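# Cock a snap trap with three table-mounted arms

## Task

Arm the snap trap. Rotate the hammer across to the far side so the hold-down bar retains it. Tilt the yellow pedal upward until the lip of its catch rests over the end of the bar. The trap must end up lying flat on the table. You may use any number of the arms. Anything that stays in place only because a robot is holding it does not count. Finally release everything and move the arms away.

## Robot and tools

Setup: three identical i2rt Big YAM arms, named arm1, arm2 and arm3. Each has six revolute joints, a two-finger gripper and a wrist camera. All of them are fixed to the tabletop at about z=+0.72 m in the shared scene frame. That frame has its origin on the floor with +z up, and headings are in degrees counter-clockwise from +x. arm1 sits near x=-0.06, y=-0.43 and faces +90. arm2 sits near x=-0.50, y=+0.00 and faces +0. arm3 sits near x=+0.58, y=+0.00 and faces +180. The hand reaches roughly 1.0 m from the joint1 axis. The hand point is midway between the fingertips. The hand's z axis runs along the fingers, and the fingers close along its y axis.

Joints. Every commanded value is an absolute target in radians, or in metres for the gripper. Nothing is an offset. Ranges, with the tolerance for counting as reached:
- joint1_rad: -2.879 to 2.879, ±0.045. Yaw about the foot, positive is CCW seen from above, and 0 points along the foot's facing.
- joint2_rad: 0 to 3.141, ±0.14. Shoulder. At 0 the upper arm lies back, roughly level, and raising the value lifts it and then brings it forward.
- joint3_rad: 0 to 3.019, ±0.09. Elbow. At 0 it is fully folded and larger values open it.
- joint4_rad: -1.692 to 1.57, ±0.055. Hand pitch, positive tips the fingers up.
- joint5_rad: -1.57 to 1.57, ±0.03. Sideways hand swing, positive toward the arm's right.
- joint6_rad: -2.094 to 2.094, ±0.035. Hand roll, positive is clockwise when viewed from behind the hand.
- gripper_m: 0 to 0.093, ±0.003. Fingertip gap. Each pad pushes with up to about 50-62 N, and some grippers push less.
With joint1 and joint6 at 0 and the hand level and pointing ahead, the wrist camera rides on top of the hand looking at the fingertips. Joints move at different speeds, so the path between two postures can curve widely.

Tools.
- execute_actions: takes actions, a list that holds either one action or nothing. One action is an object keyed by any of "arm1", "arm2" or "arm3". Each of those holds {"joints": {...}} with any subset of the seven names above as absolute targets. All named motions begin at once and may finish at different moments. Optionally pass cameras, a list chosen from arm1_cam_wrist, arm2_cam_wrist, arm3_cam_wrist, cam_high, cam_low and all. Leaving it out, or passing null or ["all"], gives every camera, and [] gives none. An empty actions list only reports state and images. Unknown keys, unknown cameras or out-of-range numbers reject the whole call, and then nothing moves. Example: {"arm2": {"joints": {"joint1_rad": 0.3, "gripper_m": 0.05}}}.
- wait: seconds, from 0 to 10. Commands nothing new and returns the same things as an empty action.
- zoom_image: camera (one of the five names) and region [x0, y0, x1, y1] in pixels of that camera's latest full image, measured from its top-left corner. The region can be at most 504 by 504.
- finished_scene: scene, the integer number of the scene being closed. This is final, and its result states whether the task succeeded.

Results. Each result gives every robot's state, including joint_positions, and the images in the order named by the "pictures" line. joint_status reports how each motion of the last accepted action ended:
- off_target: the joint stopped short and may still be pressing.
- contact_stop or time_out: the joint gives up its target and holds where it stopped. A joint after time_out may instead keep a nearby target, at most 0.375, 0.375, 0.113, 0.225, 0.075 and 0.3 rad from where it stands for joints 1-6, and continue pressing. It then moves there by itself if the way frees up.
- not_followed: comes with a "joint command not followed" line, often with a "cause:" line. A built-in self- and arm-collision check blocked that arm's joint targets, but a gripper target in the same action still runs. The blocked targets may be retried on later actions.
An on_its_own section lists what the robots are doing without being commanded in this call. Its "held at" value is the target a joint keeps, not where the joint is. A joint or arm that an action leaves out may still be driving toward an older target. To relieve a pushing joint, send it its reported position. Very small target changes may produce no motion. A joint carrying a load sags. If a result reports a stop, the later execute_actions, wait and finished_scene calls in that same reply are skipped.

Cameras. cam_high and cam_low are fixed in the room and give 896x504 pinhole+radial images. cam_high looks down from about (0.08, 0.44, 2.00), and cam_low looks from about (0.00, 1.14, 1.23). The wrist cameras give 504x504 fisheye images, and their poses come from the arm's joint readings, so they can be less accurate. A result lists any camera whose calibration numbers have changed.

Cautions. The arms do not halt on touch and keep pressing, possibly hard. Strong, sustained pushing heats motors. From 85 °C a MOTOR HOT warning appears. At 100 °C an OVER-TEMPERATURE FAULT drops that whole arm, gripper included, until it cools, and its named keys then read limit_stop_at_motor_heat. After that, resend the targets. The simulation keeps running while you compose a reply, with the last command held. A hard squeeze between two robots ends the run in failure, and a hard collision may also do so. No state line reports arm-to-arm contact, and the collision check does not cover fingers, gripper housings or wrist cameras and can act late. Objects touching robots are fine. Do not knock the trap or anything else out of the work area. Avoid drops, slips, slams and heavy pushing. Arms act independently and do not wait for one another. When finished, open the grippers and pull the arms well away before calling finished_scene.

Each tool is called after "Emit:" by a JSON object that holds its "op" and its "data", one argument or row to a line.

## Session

Emit:
{"op": "execute_actions", "data": {
  "actions": []
}}

Scene clock: 0.00 s.
Motor temperatures (°C, as the motors report them): arm1=[27 25 28 27 29 25] | arm2=[28 27 31 26 27 25] | arm3=[28 27 28 25 28 24]
arm1.joint_positions: joint1_rad=+0.001 joint2_rad=+0.454 joint3_rad=+1.479 joint4_rad=-1.526 joint5_rad=-0.001 joint6_rad=+0.012 gripper_m=+0.095
arm1.joint_status: not commanded
arm1.hand: x=-0.0490 y=-0.3049 z=+1.3467 quat_wxyz=(-0.361, +0.592, -0.624, -0.360) (m; scene frame)
arm2.joint_positions: joint1_rad=+0.010 joint2_rad=+0.437 joint3_rad=+1.449 joint4_rad=-1.521 joint5_rad=+0.000 joint6_rad=-0.007 gripper_m=+0.095
arm2.joint_status: not commanded
arm2.hand: x=-0.3716 y=+0.0075 z=+1.3304 quat_wxyz=(-0.503, +0.019, -0.864, -0.004) (m; scene frame)
arm3.joint_positions: joint1_rad=-0.010 joint2_rad=+0.436 joint3_rad=+1.467 joint4_rad=-1.532 joint5_rad=-0.016 joint6_rad=-0.003 gripper_m=+0.094
arm3.joint_status: not commanded
arm3.hand: x=+0.4609 y=+0.0072 z=+1.2946 quat_wxyz=(-0.010, -0.860, +0.002, +0.510) (m; scene frame)
pictures: arm1_cam_wrist, arm2_cam_wrist, arm3_cam_wrist, cam_high, cam_low
Images, in order (width x height): arm1_cam_wrist 504x504, arm2_cam_wrist 504x504, arm3_cam_wrist 504x504, cam_high 896x504, cam_low 896x504.

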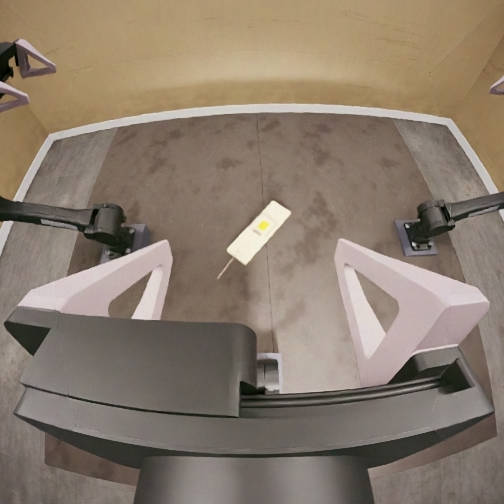

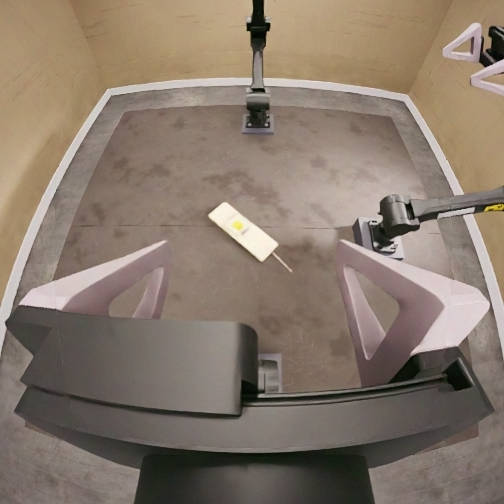

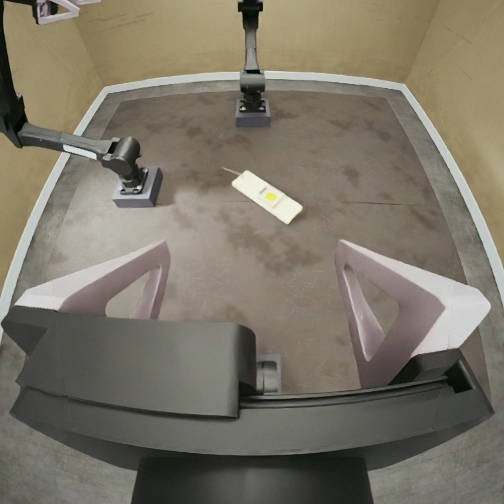

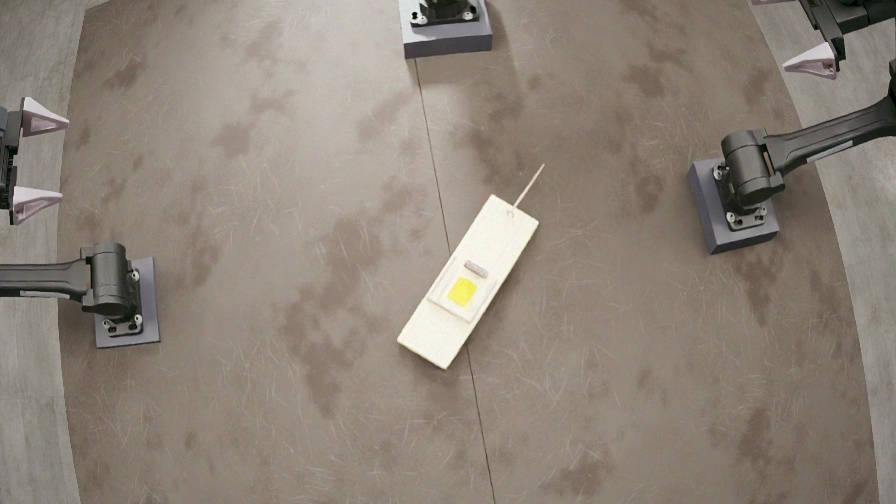

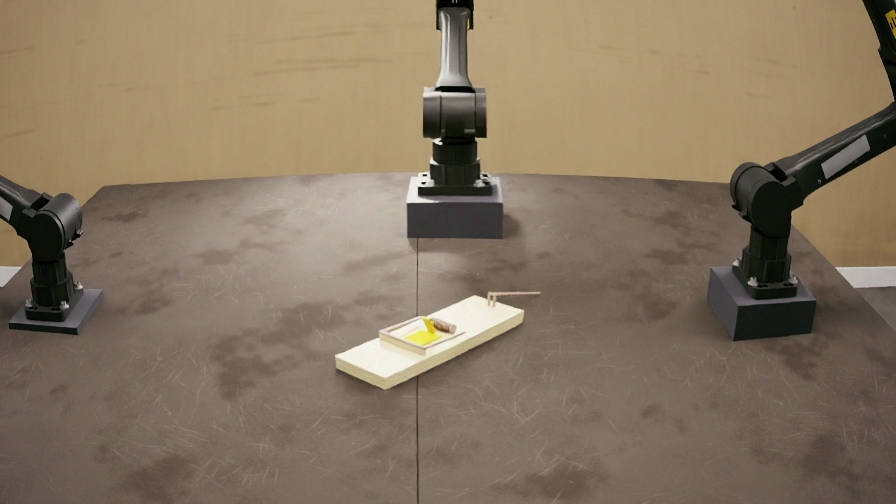

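Emit:
{"op": "execute_actions", "data": {
  "actions": []
}}

Scene clock: 39.17 s.
Motor temperatures (°C, as the motors report them): arm1=[27 25 30 27 29 25] | arm2=[28 27 33 26 27 25] | arm3=[28 27 30 25 28 24]
arm1.joint_positions: joint1_rad=+0.001 joint2_rad=+0.454 joint3_rad=+1.479 joint4_rad=-1.526 joint5_rad=-0.001 joint6_rad=+0.012 gripper_m=+0.095
arm1.joint_status: not commanded
arm1.hand: x=-0.0490 y=-0.3049 z=+1.3467 quat_wxyz=(-0.361, +0.592, -0.624, -0.360) (m; scene frame)
arm2.joint_positions: joint1_rad=+0.010 joint2_rad=+0.437 joint3_rad=+1.449 joint4_rad=-1.521 joint5_rad=+0.000 joint6_rad=-0.007 gripper_m=+0.095
arm2.joint_status: not commanded
arm2.hand: x=-0.3716 y=+0.0075 z=+1.3304 quat_wxyz=(-0.503, +0.019, -0.864, -0.004) (m; scene frame)
arm3.joint_positions: joint1_rad=-0.010 joint2_rad=+0.436 joint3_rad=+1.467 joint4_rad=-1.532 joint5_rad=-0.016 joint6_rad=-0.003 gripper_m=+0.094
arm3.joint_status: not commanded
arm3.hand: x=+0.4609 y=+0.0072 z=+1.2946 quat_wxyz=(-0.010, -0.860, +0.002, +0.510) (m; scene frame)
pictures: arm1_cam_wrist, arm2_cam_wrist, arm3_cam_wrist, cam_high, cam_low
Images, in order (width x height): arm1_cam_wrist 504x504, arm2_cam_wrist 504x504, arm3_cam_wrist 504x504, cam_high 896x504, cam_low 896x504.

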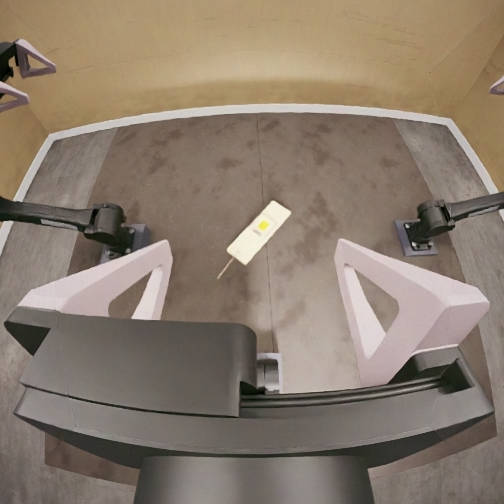

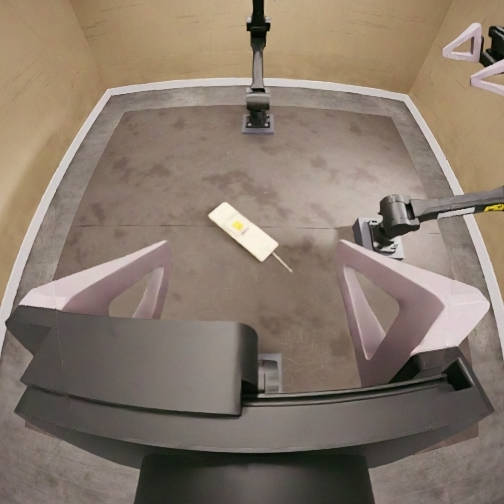

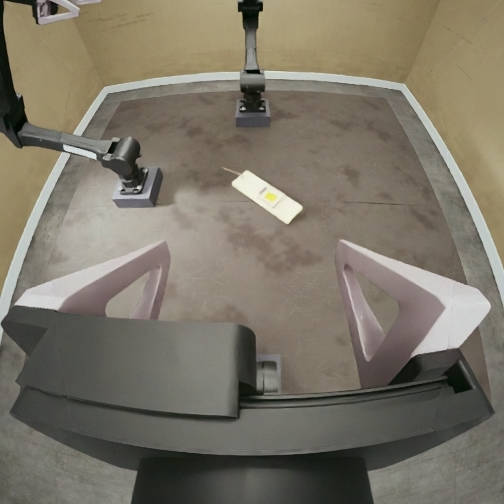

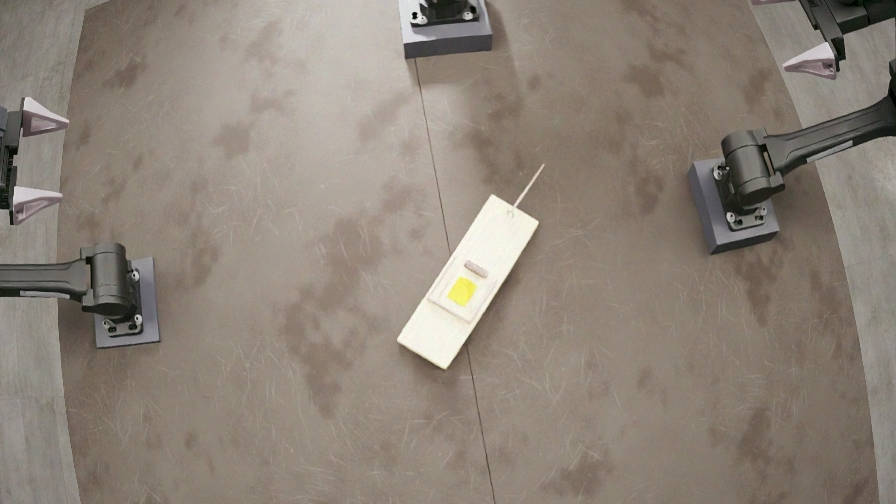

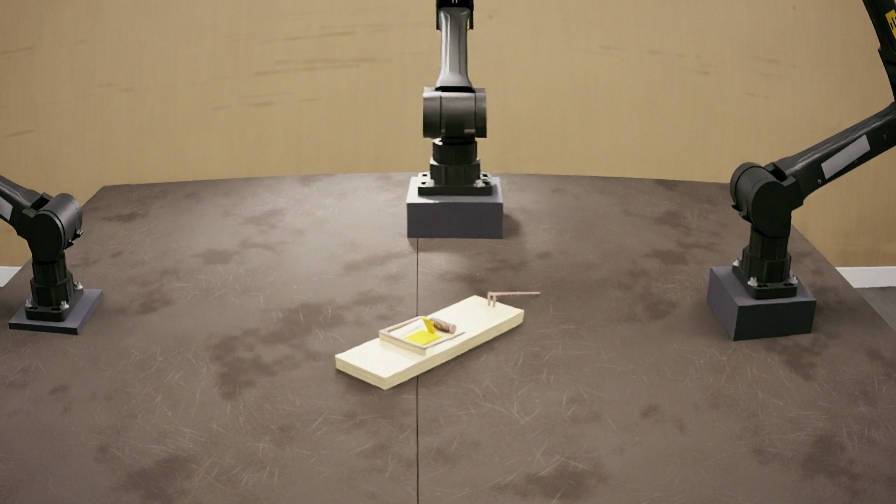

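Emit:
{"op": "execute_actions", "data": {
  "actions": [
    {"arm1":{"joints":{"joint1_rad":-0.017,"joint2_rad":1.7,"joint3_rad":1.09,"joint4_rad":-0.95,"joint6_rad":0.72,"gripper_m":0.093}}}
  ],
  "cameras": []
}}

Emit:
{"op": "execute_actions", "data": {
  "actions": [],
  "cameras": ["arm1_cam_wrist","cam_high","cam_low"]
}}

Scene clock: 56.37 s.
Motor temperatures (°C, as the motors report them): arm1=[27 25 30 27 29 25] | arm2=[28 27 33 26 27 25] | arm3=[28 27 30 25 28 24]
arm1.joint_positions: joint1_rad=-0.009 joint2_rad=+1.704 joint3_rad=+1.097 joint4_rad=-0.962 joint5_rad=-0.001 joint6_rad=+0.711 gripper_m=+0.093
arm1.joint_status: all done
arm1.hand: x=-0.0384 y=+0.0229 z=+0.8136 quat_wxyz=(+0.005, +0.396, -0.918, -0.003) (m; scene frame)
arm2.joint_positions: joint1_rad=+0.010 joint2_rad=+0.437 joint3_rad=+1.449 joint4_rad=-1.521 joint5_rad=+0.000 joint6_rad=-0.007 gripper_m=+0.095
arm2.joint_status: not commanded
arm2.hand: x=-0.3716 y=+0.0075 z=+1.3304 quat_wxyz=(-0.503, +0.019, -0.864, -0.004) (m; scene frame)
arm3.joint_positions: joint1_rad=-0.010 joint2_rad=+0.436 joint3_rad=+1.467 joint4_rad=-1.532 joint5_rad=-0.016 joint6_rad=-0.003 gripper_m=+0.094
arm3.joint_status: not commanded
arm3.hand: x=+0.4609 y=+0.0072 z=+1.2946 quat_wxyz=(-0.010, -0.860, +0.002, +0.510) (m; scene frame)
pictures: none
No camera images: the call's "cameras" was empty. Leave "cameras" out to get every camera's image.

Scene clock: 56.37 s.
Motor temperatures (°C, as the motors report them): arm1=[27 25 30 27 29 25] | arm2=[28 27 33 26 27 25] | arm3=[28 27 30 25 28 24]
arm1.joint_positions: joint1_rad=-0.009 joint2_rad=+1.704 joint3_rad=+1.097 joint4_rad=-0.962 joint5_rad=-0.001 joint6_rad=+0.711 gripper_m=+0.093
arm1.joint_status: all done
arm1.hand: x=-0.0384 y=+0.0229 z=+0.8136 quat_wxyz=(+0.005, +0.396, -0.918, -0.003) (m; scene frame)
arm2.joint_positions: joint1_rad=+0.010 joint2_rad=+0.437 joint3_rad=+1.449 joint4_rad=-1.521 joint5_rad=+0.000 joint6_rad=-0.007 gripper_m=+0.095
arm2.joint_status: not commanded
arm2.hand: x=-0.3716 y=+0.0075 z=+1.3304 quat_wxyz=(-0.503, +0.019, -0.864, -0.004) (m; scene frame)
arm3.joint_positions: joint1_rad=-0.010 joint2_rad=+0.436 joint3_rad=+1.467 joint4_rad=-1.532 joint5_rad=-0.016 joint6_rad=-0.003 gripper_m=+0.094
arm3.joint_status: not commanded
arm3.hand: x=+0.4609 y=+0.0072 z=+1.2946 quat_wxyz=(-0.010, -0.860, +0.002, +0.510) (m; scene frame)
pictures: arm1_cam_wrist, cam_high, cam_low
camera_calibration (this result's frames):
arm1_cam_wrist: T_world_to_cam=[[0.721965, -0.691929, 0.00123472, 0.0452034], [-0.558599, -0.581792, 0.591173, -0.484232], [-0.408331, -0.427496, -0.806544, 0.776152], [0, 0, 0, 1]] pos_world=[0.0138006, 0.0813571, 0.91221]
Images, in order (width x height): arm1_cam_wrist 504x504, cam_high 896x504, cam_low 896x504.

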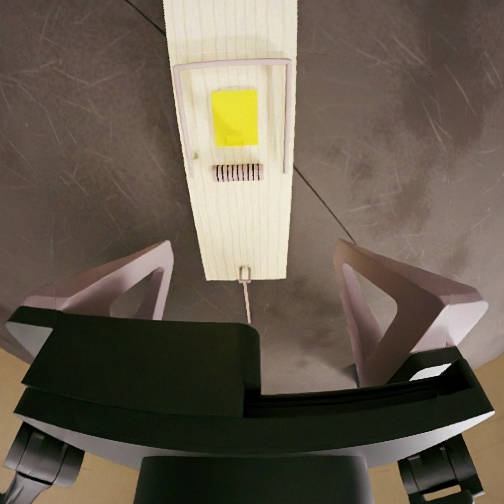

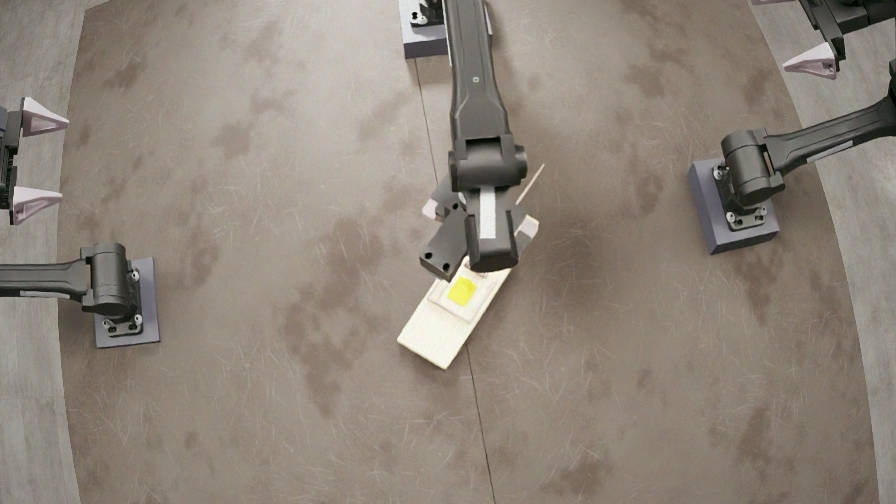

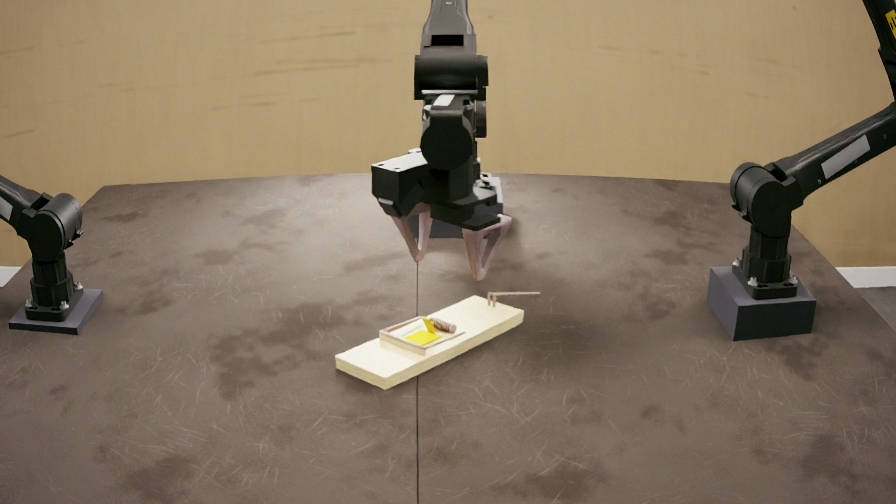

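Emit:
{"op": "execute_actions", "data": {
  "actions": [
    {"arm1":{"joints":{"joint1_rad":0.012,"joint2_rad":1.79,"joint3_rad":1.072,"joint4_rad":-0.845}}}
  ],
  "cameras": []
}}

Emit:
{"op": "wait", "data": {
  "seconds": 0.5
}}

Scene clock: 68.87 s.
Motor temperatures (°C, as the motors report them): arm1=[27 26 30 27 29 25] | arm2=[28 27 33 26 27 25] | arm3=[28 27 30 25 28 24]
arm1.joint_positions: joint1_rad=+0.007 joint2_rad=+1.792 joint3_rad=+1.077 joint4_rad=-0.857 joint5_rad=-0.001 joint6_rad=+0.712 gripper_m=+0.093
arm1.joint_status: all done
arm1.hand: x=-0.0463 y=+0.0288 z=+0.7695 quat_wxyz=(+0.006, +0.403, -0.915, -0.002) (m; scene frame)
arm2.joint_positions: joint1_rad=+0.010 joint2_rad=+0.437 joint3_rad=+1.449 joint4_rad=-1.521 joint5_rad=+0.000 joint6_rad=-0.007 gripper_m=+0.095
arm2.joint_status: not commanded
arm2.hand: x=-0.3716 y=+0.0075 z=+1.3304 quat_wxyz=(-0.503, +0.019, -0.864, -0.004) (m; scene frame)
arm3.joint_positions: joint1_rad=-0.010 joint2_rad=+0.436 joint3_rad=+1.467 joint4_rad=-1.532 joint5_rad=-0.016 joint6_rad=-0.003 gripper_m=+0.094
arm3.joint_status: not commanded
arm3.hand: x=+0.4609 y=+0.0072 z=+1.2946 quat_wxyz=(-0.010, -0.860, +0.002, +0.510) (m; scene frame)
pictures: none
No camera images: the call's "cameras" was empty. Leave "cameras" out to get every camera's image.

Scene clock: 69.37 s.
Motor temperatures (°C, as the motors report them): arm1=[27 26 30 27 29 25] | arm2=[28 27 33 26 27 25] | arm3=[28 27 30 25 28 24]
arm1.joint_positions: joint1_rad=+0.007 joint2_rad=+1.792 joint3_rad=+1.077 joint4_rad=-0.857 joint5_rad=-0.001 joint6_rad=+0.712 gripper_m=+0.093
arm1.joint_status: all done
arm1.hand: x=-0.0463 y=+0.0288 z=+0.7695 quat_wxyz=(+0.006, +0.403, -0.915, -0.002) (m; scene frame)
arm2.joint_positions: joint1_rad=+0.010 joint2_rad=+0.437 joint3_rad=+1.449 joint4_rad=-1.521 joint5_rad=+0.000 joint6_rad=-0.007 gripper_m=+0.095
arm2.joint_status: not commanded
arm2.hand: x=-0.3716 y=+0.0075 z=+1.3304 quat_wxyz=(-0.503, +0.019, -0.864, -0.004) (m; scene frame)
arm3.joint_positions: joint1_rad=-0.010 joint2_rad=+0.436 joint3_rad=+1.467 joint4_rad=-1.532 joint5_rad=-0.016 joint6_rad=-0.003 gripper_m=+0.094
arm3.joint_status: not commanded
arm3.hand: x=+0.4609 y=+0.0072 z=+1.2946 quat_wxyz=(-0.010, -0.860, +0.002, +0.510) (m; scene frame)
wait: 0.50 s; at rest by 0.27 s
pictures: arm1_cam_wrist, arm2_cam_wrist, arm3_cam_wrist, cam_high, cam_low
camera_calibration (this result's frames):
arm1_cam_wrist: T_world_to_cam=[[0.73298, -0.680243, 0.00312243, 0.053772], [-0.549132, -0.588984, 0.592918, -0.459829], [-0.401489, -0.436312, -0.805257, 0.739385], [0, 0, 0, 1]] pos_world=[0.00493417, 0.0883486, 0.867868]
Images, in order (width x height): arm1_cam_wrist 504x504, arm2_cam_wrist 504x504, arm3_cam_wrist 504x504, cam_high 896x504, cam_low 896x504.

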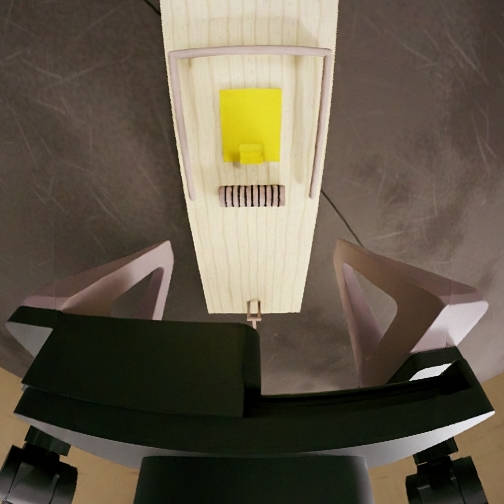

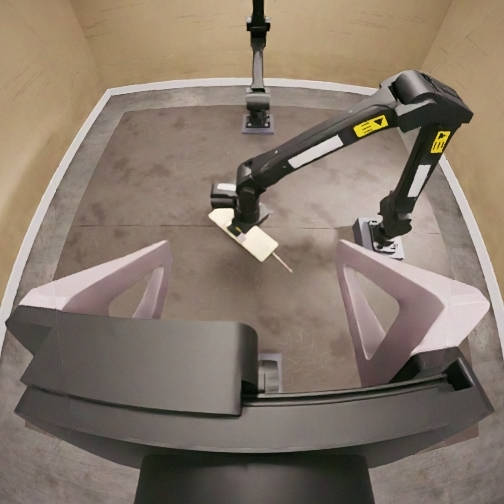

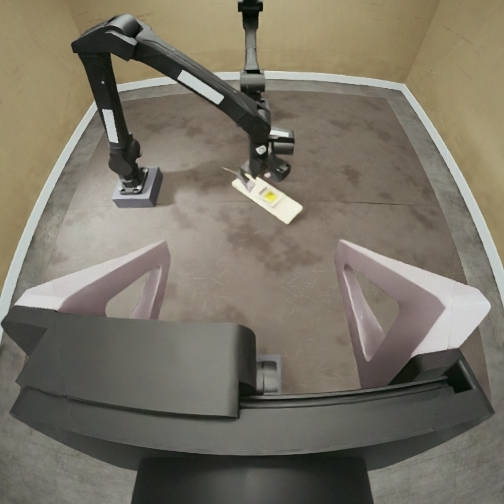

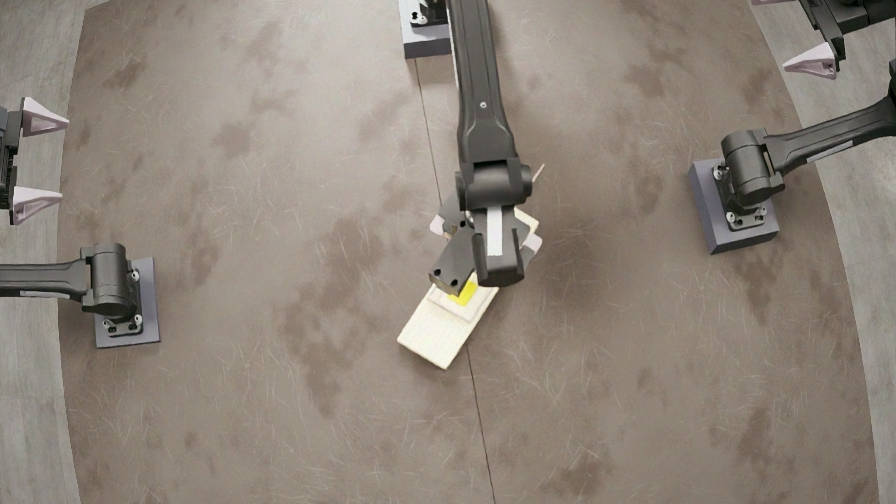

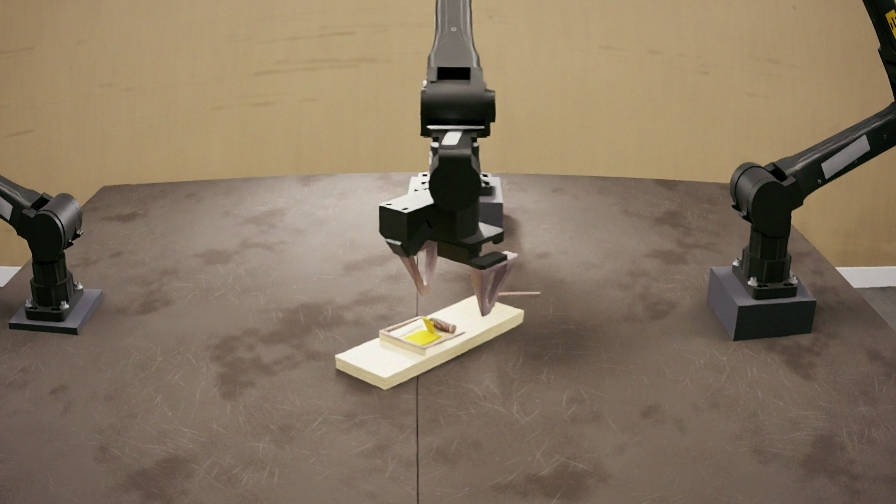

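Emit:
{"op": "execute_actions", "data": {
  "actions": [
    {"arm1":{"joints":{"joint2_rad":1.853,"joint3_rad":1.045,"joint4_rad":-0.756}}}
  ],
  "cameras": []
}}

Emit:
{"op": "execute_actions", "data": {
  "actions": [
    {"arm1":{"joints":{"gripper_m":0.074}}}
  ],
  "cameras": ["arm1_cam_wrist","cam_low"]
}}

Scene clock: 77.40 s.
Motor temperatures (°C, as the motors report them): arm1=[27 26 30 27 29 25] | arm2=[28 27 33 26 27 25] | arm3=[28 27 30 25 28 24]
arm1.joint_positions: joint1_rad=+0.007 joint2_rad=+1.851 joint3_rad=+1.050 joint4_rad=-0.769 joint5_rad=-0.001 joint6_rad=+0.712 gripper_m=+0.093
arm1.joint_status: all done
arm1.hand: x=-0.0467 y=+0.0278 z=+0.7363 quat_wxyz=(+0.005, +0.403, -0.915, -0.003) (m; scene frame)
arm2.joint_positions: joint1_rad=+0.010 joint2_rad=+0.437 joint3_rad=+1.449 joint4_rad=-1.521 joint5_rad=+0.000 joint6_rad=-0.007 gripper_m=+0.095
arm2.joint_status: not commanded
arm2.hand: x=-0.3716 y=+0.0075 z=+1.3304 quat_wxyz=(-0.503, +0.019, -0.864, -0.004) (m; scene frame)
arm3.joint_positions: joint1_rad=-0.010 joint2_rad=+0.436 joint3_rad=+1.467 joint4_rad=-1.532 joint5_rad=-0.016 joint6_rad=-0.003 gripper_m=+0.094
arm3.joint_status: not commanded
arm3.hand: x=+0.4609 y=+0.0072 z=+1.2946 quat_wxyz=(-0.010, -0.860, +0.002, +0.510) (m; scene frame)
pictures: none
No camera images: the call's "cameras" was empty. Leave "cameras" out to get every camera's image.

Scene clock: 77.87 s.
Motor temperatures (°C, as the motors report them): arm1=[27 26 30 27 29 25] | arm2=[28 27 33 26 27 25] | arm3=[28 27 30 25 28 24]
arm1.joint_positions: joint1_rad=+0.007 joint2_rad=+1.851 joint3_rad=+1.050 joint4_rad=-0.769 joint5_rad=-0.001 joint6_rad=+0.712 gripper_m=+0.079
arm1.joint_status: gripper_m off_target (ended at +0.079, target +0.074)
arm1.hand: x=-0.0468 y=+0.0279 z=+0.7363 quat_wxyz=(+0.005, +0.403, -0.915, -0.003) (m; scene frame)
arm2.joint_positions: joint1_rad=+0.010 joint2_rad=+0.437 joint3_rad=+1.449 joint4_rad=-1.521 joint5_rad=+0.000 joint6_rad=-0.007 gripper_m=+0.095
arm2.joint_status: not commanded
arm2.hand: x=-0.3716 y=+0.0075 z=+1.3304 quat_wxyz=(-0.503, +0.019, -0.864, -0.004) (m; scene frame)
arm3.joint_positions: joint1_rad=-0.010 joint2_rad=+0.436 joint3_rad=+1.467 joint4_rad=-1.532 joint5_rad=-0.016 joint6_rad=-0.003 gripper_m=+0.094
arm3.joint_status: not commanded
arm3.hand: x=+0.4609 y=+0.0072 z=+1.2946 quat_wxyz=(-0.010, -0.860, +0.002, +0.510) (m; scene frame)
pictures: arm1_cam_wrist, cam_low
camera_calibration (this result's frames):
arm1_cam_wrist: T_world_to_cam=[[0.732695, -0.680557, 0.000577424, 0.0554766], [-0.549214, -0.590789, 0.591044, -0.439529], [-0.401898, -0.433372, -0.806639, 0.713044], [0, 0, 0, 1]] pos_world=[0.00452806, 0.0870998, 0.834918]
Images, in order (width x height): arm1_cam_wrist 504x504, cam_low 896x504.

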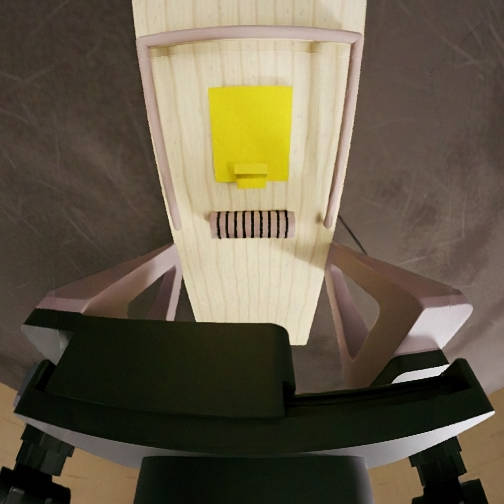

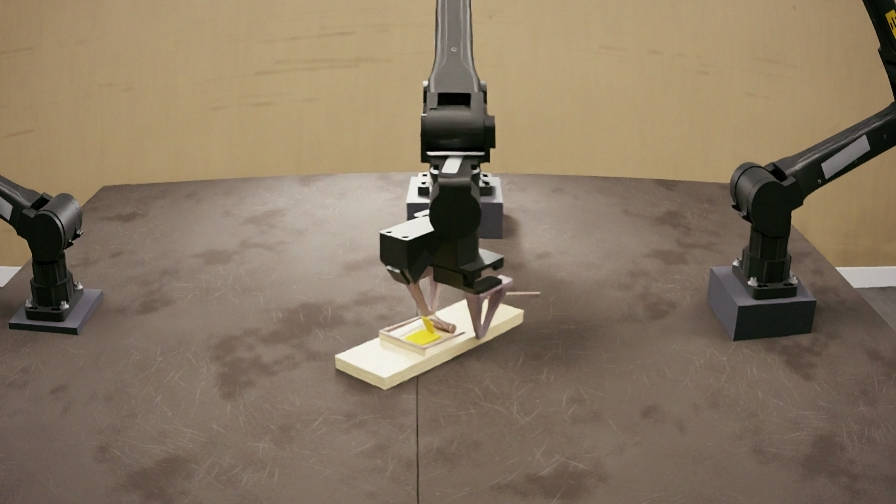

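Emit:
{"op": "execute_actions", "data": {
  "actions": [
    {"arm1":{"joints":{"joint6_rad":1.12}}}
  ],
  "cameras": []
}}

Emit:
{"op": "execute_actions", "data": {
  "actions": [
    {"arm1":{"joints":{"joint6_rad":1.545}}}
  ],
  "cameras": ["arm1_cam_wrist","cam_high"]
}}

Scene clock: 84.77 s.
Motor temperatures (°C, as the motors report them): arm1=[27 26 30 27 29 25] | arm2=[28 27 33 26 27 25] | arm3=[28 27 30 25 28 24]
arm1.joint_positions: joint1_rad=+0.007 joint2_rad=+1.851 joint3_rad=+1.050 joint4_rad=-0.766 joint5_rad=-0.001 joint6_rad=+1.105 gripper_m=+0.079
arm1.joint_status: all done
arm1.hand: x=-0.0468 y=+0.0285 z=+0.7363 quat_wxyz=(+0.005, +0.216, -0.976, -0.003) (m; scene frame)
arm2.joint_positions: joint1_rad=+0.010 joint2_rad=+0.437 joint3_rad=+1.449 joint4_rad=-1.521 joint5_rad=+0.000 joint6_rad=-0.007 gripper_m=+0.095
arm2.joint_status: not commanded
arm2.hand: x=-0.3716 y=+0.0075 z=+1.3304 quat_wxyz=(-0.503, +0.019, -0.864, -0.004) (m; scene frame)
arm3.joint_positions: joint1_rad=-0.010 joint2_rad=+0.436 joint3_rad=+1.467 joint4_rad=-1.532 joint5_rad=-0.016 joint6_rad=-0.003 gripper_m=+0.094
arm3.joint_status: not commanded
arm3.hand: x=+0.4609 y=+0.0072 z=+1.2946 quat_wxyz=(-0.010, -0.860, +0.002, +0.510) (m; scene frame)
pictures: none
No camera images: the call's "cameras" was empty. Leave "cameras" out to get every camera's image.

Scene clock: 86.20 s.
Motor temperatures (°C, as the motors report them): arm1=[27 26 30 27 29 25] | arm2=[28 27 33 26 27 25] | arm3=[28 27 30 25 28 24]
arm1.joint_positions: joint1_rad=+0.007 joint2_rad=+1.851 joint3_rad=+1.050 joint4_rad=-0.764 joint5_rad=-0.001 joint6_rad=+1.529 gripper_m=+0.079
arm1.joint_status: all done
arm1.hand: x=-0.0468 y=+0.0291 z=+0.7363 quat_wxyz=(+0.006, +0.006, -1.000, -0.003) (m; scene frame)
arm2.joint_positions: joint1_rad=+0.010 joint2_rad=+0.437 joint3_rad=+1.449 joint4_rad=-1.521 joint5_rad=+0.000 joint6_rad=-0.007 gripper_m=+0.095
arm2.joint_status: not commanded
arm2.hand: x=-0.3716 y=+0.0075 z=+1.3304 quat_wxyz=(-0.503, +0.019, -0.864, -0.004) (m; scene frame)
arm3.joint_positions: joint1_rad=-0.010 joint2_rad=+0.436 joint3_rad=+1.467 joint4_rad=-1.532 joint5_rad=-0.016 joint6_rad=-0.003 gripper_m=+0.094
arm3.joint_status: not commanded
arm3.hand: x=+0.4609 y=+0.0072 z=+1.2946 quat_wxyz=(-0.010, -0.860, +0.002, +0.510) (m; scene frame)
pictures: arm1_cam_wrist, cam_high
camera_calibration (this result's frames):
arm1_cam_wrist: T_world_to_cam=[[0.00555851, -0.999977, 0.00391847, 0.0291164], [-0.803682, -0.00213562, 0.595055, -0.470782], [-0.595033, -0.00645682, -0.803676, 0.689946], [0, 0, 0, 1]] pos_world=[0.0320195, 0.0325652, 0.83452]
Images, in order (width x height): arm1_cam_wrist 504x504, cam_high 896x504.

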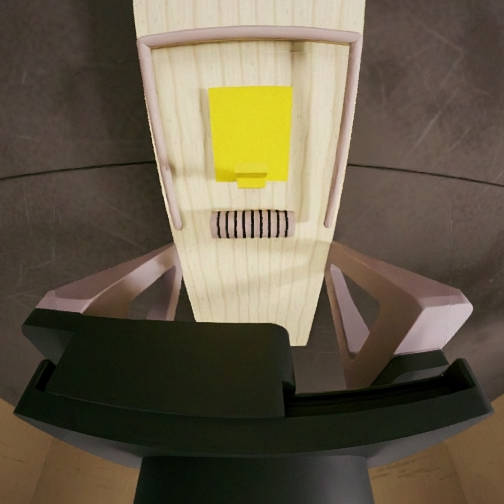

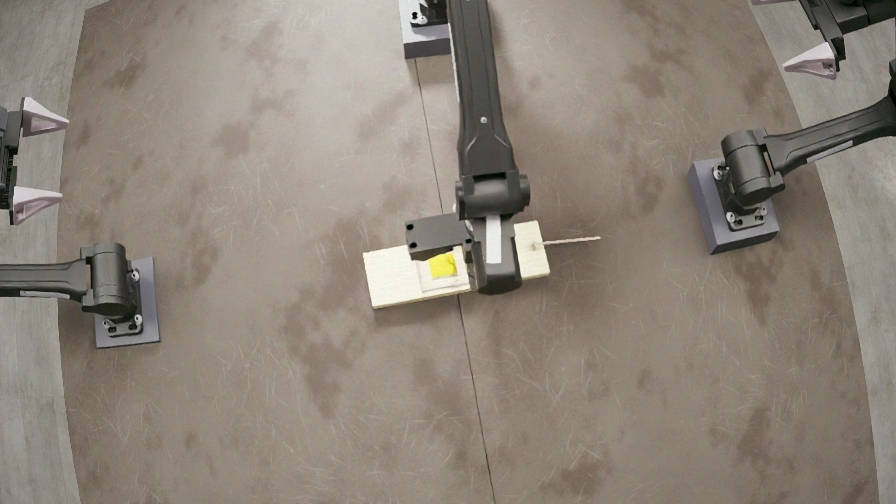

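Emit:
{"op": "execute_actions", "data": {
  "actions": [
    {"arm1":{"joints":{"gripper_m":0.093}},"arm2":{"joints":{"joint1_rad":0.132,"joint2_rad":1.3,"joint3_rad":0.372,"joint4_rad":0.145,"gripper_m":0}},"arm3":{"joints":{"joint1_rad":-0.069,"joint2_rad":1.2,"joint3_rad":0.528,"joint4_rad":0.29,"gripper_m":0.03}}}
  ],
  "cameras": []
}}

Emit:
{"op": "execute_actions", "data": {
  "actions": [
    {"arm1":{"joints":{"joint2_rad":1.6}}}
  ],
  "cameras": []
}}

Emit:
{"op": "execute_actions", "data": {
  "actions": [
    {"arm1":{"joints":{"joint1_rad":-0.2,"joint2_rad":1.4,"joint3_rad":0.645,"joint4_rad":-0.08,"joint6_rad":-0.29,"gripper_m":0.024}}}
  ],
  "cameras": []
}}

Emit:
{"op": "execute_actions", "data": {
  "actions": [
    {"arm1":{"joints":{"joint2_rad":1.56}},"arm2":{"joints":{"joint2_rad":1.41}},"arm3":{"joints":{"joint2_rad":1.5}}}
  ],
  "cameras": []
}}

Emit:
{"op": "wait", "data": {
  "seconds": 0.5
}}

Scene clock: 131.43 s.
Motor temperatures (°C, as the motors report them): arm1=[27 27 30 27 29 25] | arm2=[28 27 33 26 27 25] | arm3=[28 27 30 25 28 24]
arm1.joint_positions: joint1_rad=+0.007 joint2_rad=+1.851 joint3_rad=+1.047 joint4_rad=-0.762 joint5_rad=-0.001 joint6_rad=+1.537 gripper_m=+0.093
arm1.joint_status: all done
arm1.hand: x=-0.0468 y=+0.0278 z=+0.7355 quat_wxyz=(+0.006, +0.002, -1.000, -0.002) (m; scene frame)
arm2.joint_positions: joint1_rad=+0.130 joint2_rad=+1.289 joint3_rad=+0.370 joint4_rad=+0.130 joint5_rad=-0.002 joint6_rad=-0.013 gripper_m=+0.001
arm2.joint_status: all done
arm2.hand: x=-0.1175 y=+0.0585 z=+0.8070 quat_wxyz=(-0.377, +0.077, -0.923, -0.024) (m; scene frame)
arm3.joint_positions: joint1_rad=-0.057 joint2_rad=+1.211 joint3_rad=+0.529 joint4_rad=+0.268 joint5_rad=-0.016 joint6_rad=-0.003 gripper_m=+0.030
arm3.joint_status: all done
arm3.hand: x=+0.1070 y=+0.0269 z=+0.9020 quat_wxyz=(+0.003, -0.837, +0.022, +0.547) (m; scene frame)
pictures: none
No camera images: the call's "cameras" was empty. Leave "cameras" out to get every camera's image.

Scene clock: 132.60 s.
Motor temperatures (°C, as the motors report them): arm1=[27 27 30 27 29 25] | arm2=[28 27 33 26 27 25] | arm3=[28 27 30 25 28 24]
arm1.joint_positions: joint1_rad=+0.007 joint2_rad=+1.590 joint3_rad=+1.047 joint4_rad=-0.762 joint5_rad=-0.001 joint6_rad=+1.537 gripper_m=+0.093
arm1.joint_status: all done
arm1.hand: x=-0.0446 y=+0.0584 z=+0.8541 quat_wxyz=(+0.002, +0.001, -0.991, -0.133) (m; scene frame)
arm2.joint_positions: joint1_rad=+0.130 joint2_rad=+1.289 joint3_rad=+0.370 joint4_rad=+0.130 joint5_rad=-0.002 joint6_rad=-0.013 gripper_m=+0.001
arm2.joint_status: not commanded
arm2.hand: x=-0.1175 y=+0.0585 z=+0.8070 quat_wxyz=(-0.377, +0.077, -0.923, -0.024) (m; scene frame)
arm3.joint_positions: joint1_rad=-0.057 joint2_rad=+1.211 joint3_rad=+0.529 joint4_rad=+0.268 joint5_rad=-0.016 joint6_rad=-0.003 gripper_m=+0.030
arm3.joint_status: not commanded
arm3.hand: x=+0.1070 y=+0.0269 z=+0.9020 quat_wxyz=(+0.003, -0.837, +0.022, +0.547) (m; scene frame)
pictures: none
No camera images: the call's "cameras" was empty. Leave "cameras" out to get every camera's image.

Scene clock: 134.90 s.
Motor temperatures (°C, as the motors report them): arm1=[27 26 30 27 29 25] | arm2=[28 27 33 26 27 25] | arm3=[28 27 30 25 28 24]
arm1.joint_positions: joint1_rad=-0.207 joint2_rad=+1.394 joint3_rad=+0.646 joint4_rad=-0.100 joint5_rad=+0.000 joint6_rad=-0.281 gripper_m=+0.024
arm1.joint_status: all done
arm1.hand: x=+0.0533 y=+0.0209 z=+0.8504 quat_wxyz=(-0.303, +0.673, -0.651, -0.180) (m; scene frame)
arm2.joint_positions: joint1_rad=+0.130 joint2_rad=+1.289 joint3_rad=+0.370 joint4_rad=+0.130 joint5_rad=-0.002 joint6_rad=-0.013 gripper_m=+0.001
arm2.joint_status: not commanded
arm2.hand: x=-0.1175 y=+0.0585 z=+0.8070 quat_wxyz=(-0.377, +0.077, -0.923, -0.024) (m; scene frame)
arm3.joint_positions: joint1_rad=-0.057 joint2_rad=+1.211 joint3_rad=+0.529 joint4_rad=+0.268 joint5_rad=-0.016 joint6_rad=-0.003 gripper_m=+0.030
arm3.joint_status: not commanded
arm3.hand: x=+0.1070 y=+0.0269 z=+0.9020 quat_wxyz=(+0.003, -0.837, +0.022, +0.547) (m; scene frame)
pictures: none
No camera images: the call's "cameras" was empty. Leave "cameras" out to get every camera's image.

Scene clock: 135.97 s.
Motor temperatures (°C, as the motors report them): arm1=[27 26 30 27 29 25] | arm2=[28 27 33 26 27 25] | arm3=[28 27 30 25 28 24]
arm1.joint_positions: joint1_rad=-0.207 joint2_rad=+1.569 joint3_rad=+0.646 joint4_rad=-0.094 joint5_rad=+0.000 joint6_rad=-0.282 gripper_m=+0.024
arm1.joint_status: all done
arm1.hand: x=+0.0486 y=+0.0054 z=+0.7751 quat_wxyz=(-0.233, +0.692, -0.668, -0.140) (m; scene frame)
arm2.joint_positions: joint1_rad=+0.130 joint2_rad=+1.404 joint3_rad=+0.370 joint4_rad=+0.134 joint5_rad=-0.002 joint6_rad=-0.013 gripper_m=+0.001
arm2.joint_status: all done
arm2.hand: x=-0.1302 y=+0.0563 z=+0.7666 quat_wxyz=(-0.325, +0.079, -0.942, -0.021) (m; scene frame)
arm3.joint_positions: joint1_rad=-0.057 joint2_rad=+1.514 joint3_rad=+0.525 joint4_rad=+0.276 joint5_rad=-0.016 joint6_rad=-0.003 gripper_m=+0.030
arm3.joint_status: all done
arm3.hand: x=+0.1169 y=+0.0243 z=+0.7650 quat_wxyz=(-0.002, -0.909, +0.024, +0.416) (m; scene frame)
pictures: none
No camera images: the call's "cameras" was empty. Leave "cameras" out to get every camera's image.

Scene clock: 136.47 s.
Motor temperatures (°C, as the motors report them): arm1=[27 26 30 27 29 25] | arm2=[28 27 33 26 27 25] | arm3=[28 27 30 25 28 24]
arm1.joint_positions: joint1_rad=-0.207 joint2_rad=+1.569 joint3_rad=+0.646 joint4_rad=-0.094 joint5_rad=+0.000 joint6_rad=-0.282 gripper_m=+0.024
arm1.joint_status: all done
arm1.hand: x=+0.0486 y=+0.0054 z=+0.7751 quat_wxyz=(-0.233, +0.692, -0.668, -0.140) (m; scene frame)
arm2.joint_positions: joint1_rad=+0.130 joint2_rad=+1.404 joint3_rad=+0.370 joint4_rad=+0.134 joint5_rad=-0.002 joint6_rad=-0.013 gripper_m=+0.001
arm2.joint_status: all done
arm2.hand: x=-0.1302 y=+0.0563 z=+0.7666 quat_wxyz=(-0.325, +0.079, -0.942, -0.021) (m; scene frame)
arm3.joint_positions: joint1_rad=-0.057 joint2_rad=+1.514 joint3_rad=+0.525 joint4_rad=+0.276 joint5_rad=-0.016 joint6_rad=-0.003 gripper_m=+0.030
arm3.joint_status: all done
arm3.hand: x=+0.1169 y=+0.0243 z=+0.7650 quat_wxyz=(-0.002, -0.909, +0.024, +0.416) (m; scene frame)
wait: 0.50 s; at rest by 0.27 s
pictures: arm1_cam_wrist, arm2_cam_wrist, arm3_cam_wrist, cam_high, cam_low
camera_calibration (this result's frames):
arm1_cam_wrist: T_world_to_cam=[[0.989871, -0.013114, 0.141363, -0.154968], [-0.0256266, -0.995873, 0.0870607, -0.0559204], [0.139638, -0.0898015, -0.986122, 0.883902], [0, 0, 0, 1]] pos_world=[0.0285393, 0.0216538, 0.89841]
arm2_cam_wrist: T_world_to_cam=[[0.151605, -0.988441, -0.00027417, 0.0747783], [-0.98741, -0.151434, -0.0457141, -0.0760575], [0.0451441, 0.0072012, -0.998955, 0.897784], [0, 0, 0, 1]] pos_world=[-0.126966, 0.0559311, 0.893389]
arm3_cam_wrist: T_world_to_cam=[[0.0489423, 0.998711, -0.0134284, -0.0206971], [0.972272, -0.0507161, -0.228289, 0.0712369], [-0.228676, -0.00188304, -0.973501, 0.894883], [0, 0, 0, 1]] pos_world=[0.136389, 0.0259684, 0.887154]
Images, in order (width x height): arm1_cam_wrist 504x504, arm2_cam_wrist 504x504, arm3_cam_wrist 504x504, cam_high 896x504, cam_low 896x504.

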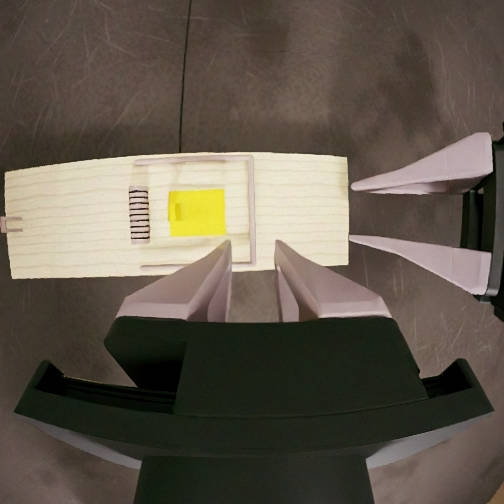

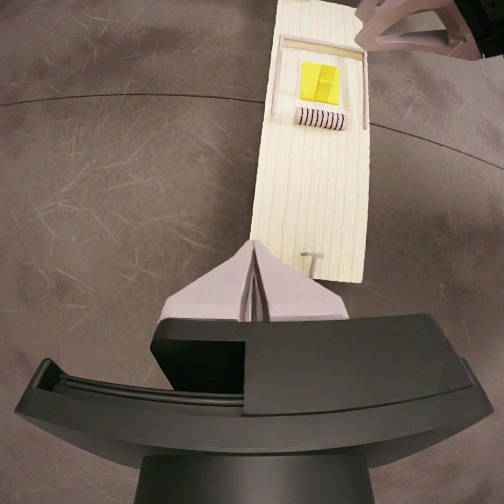

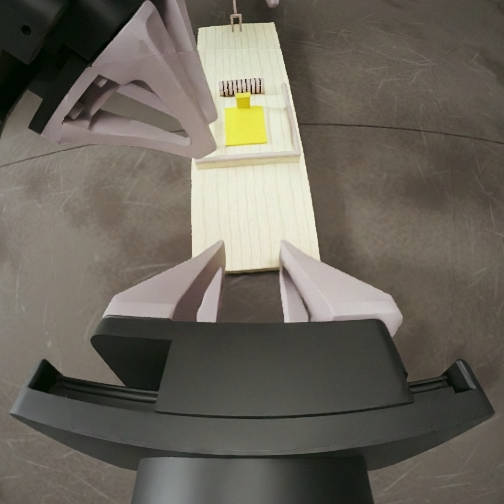

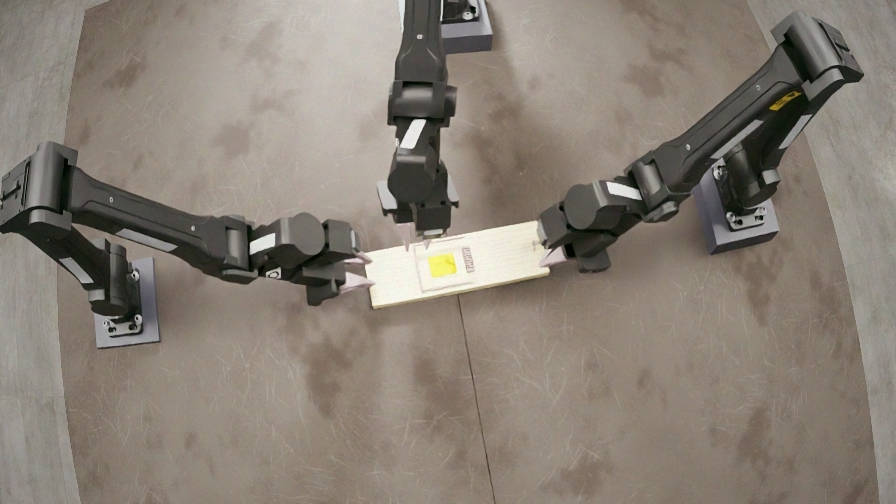

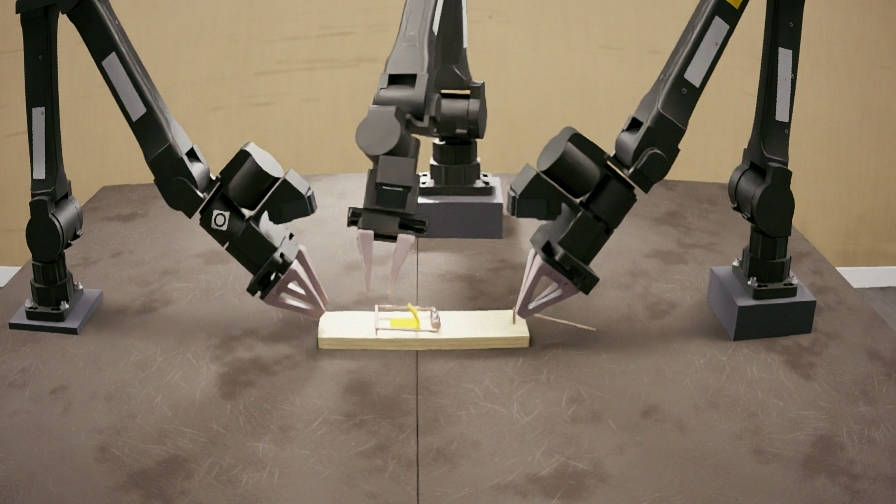

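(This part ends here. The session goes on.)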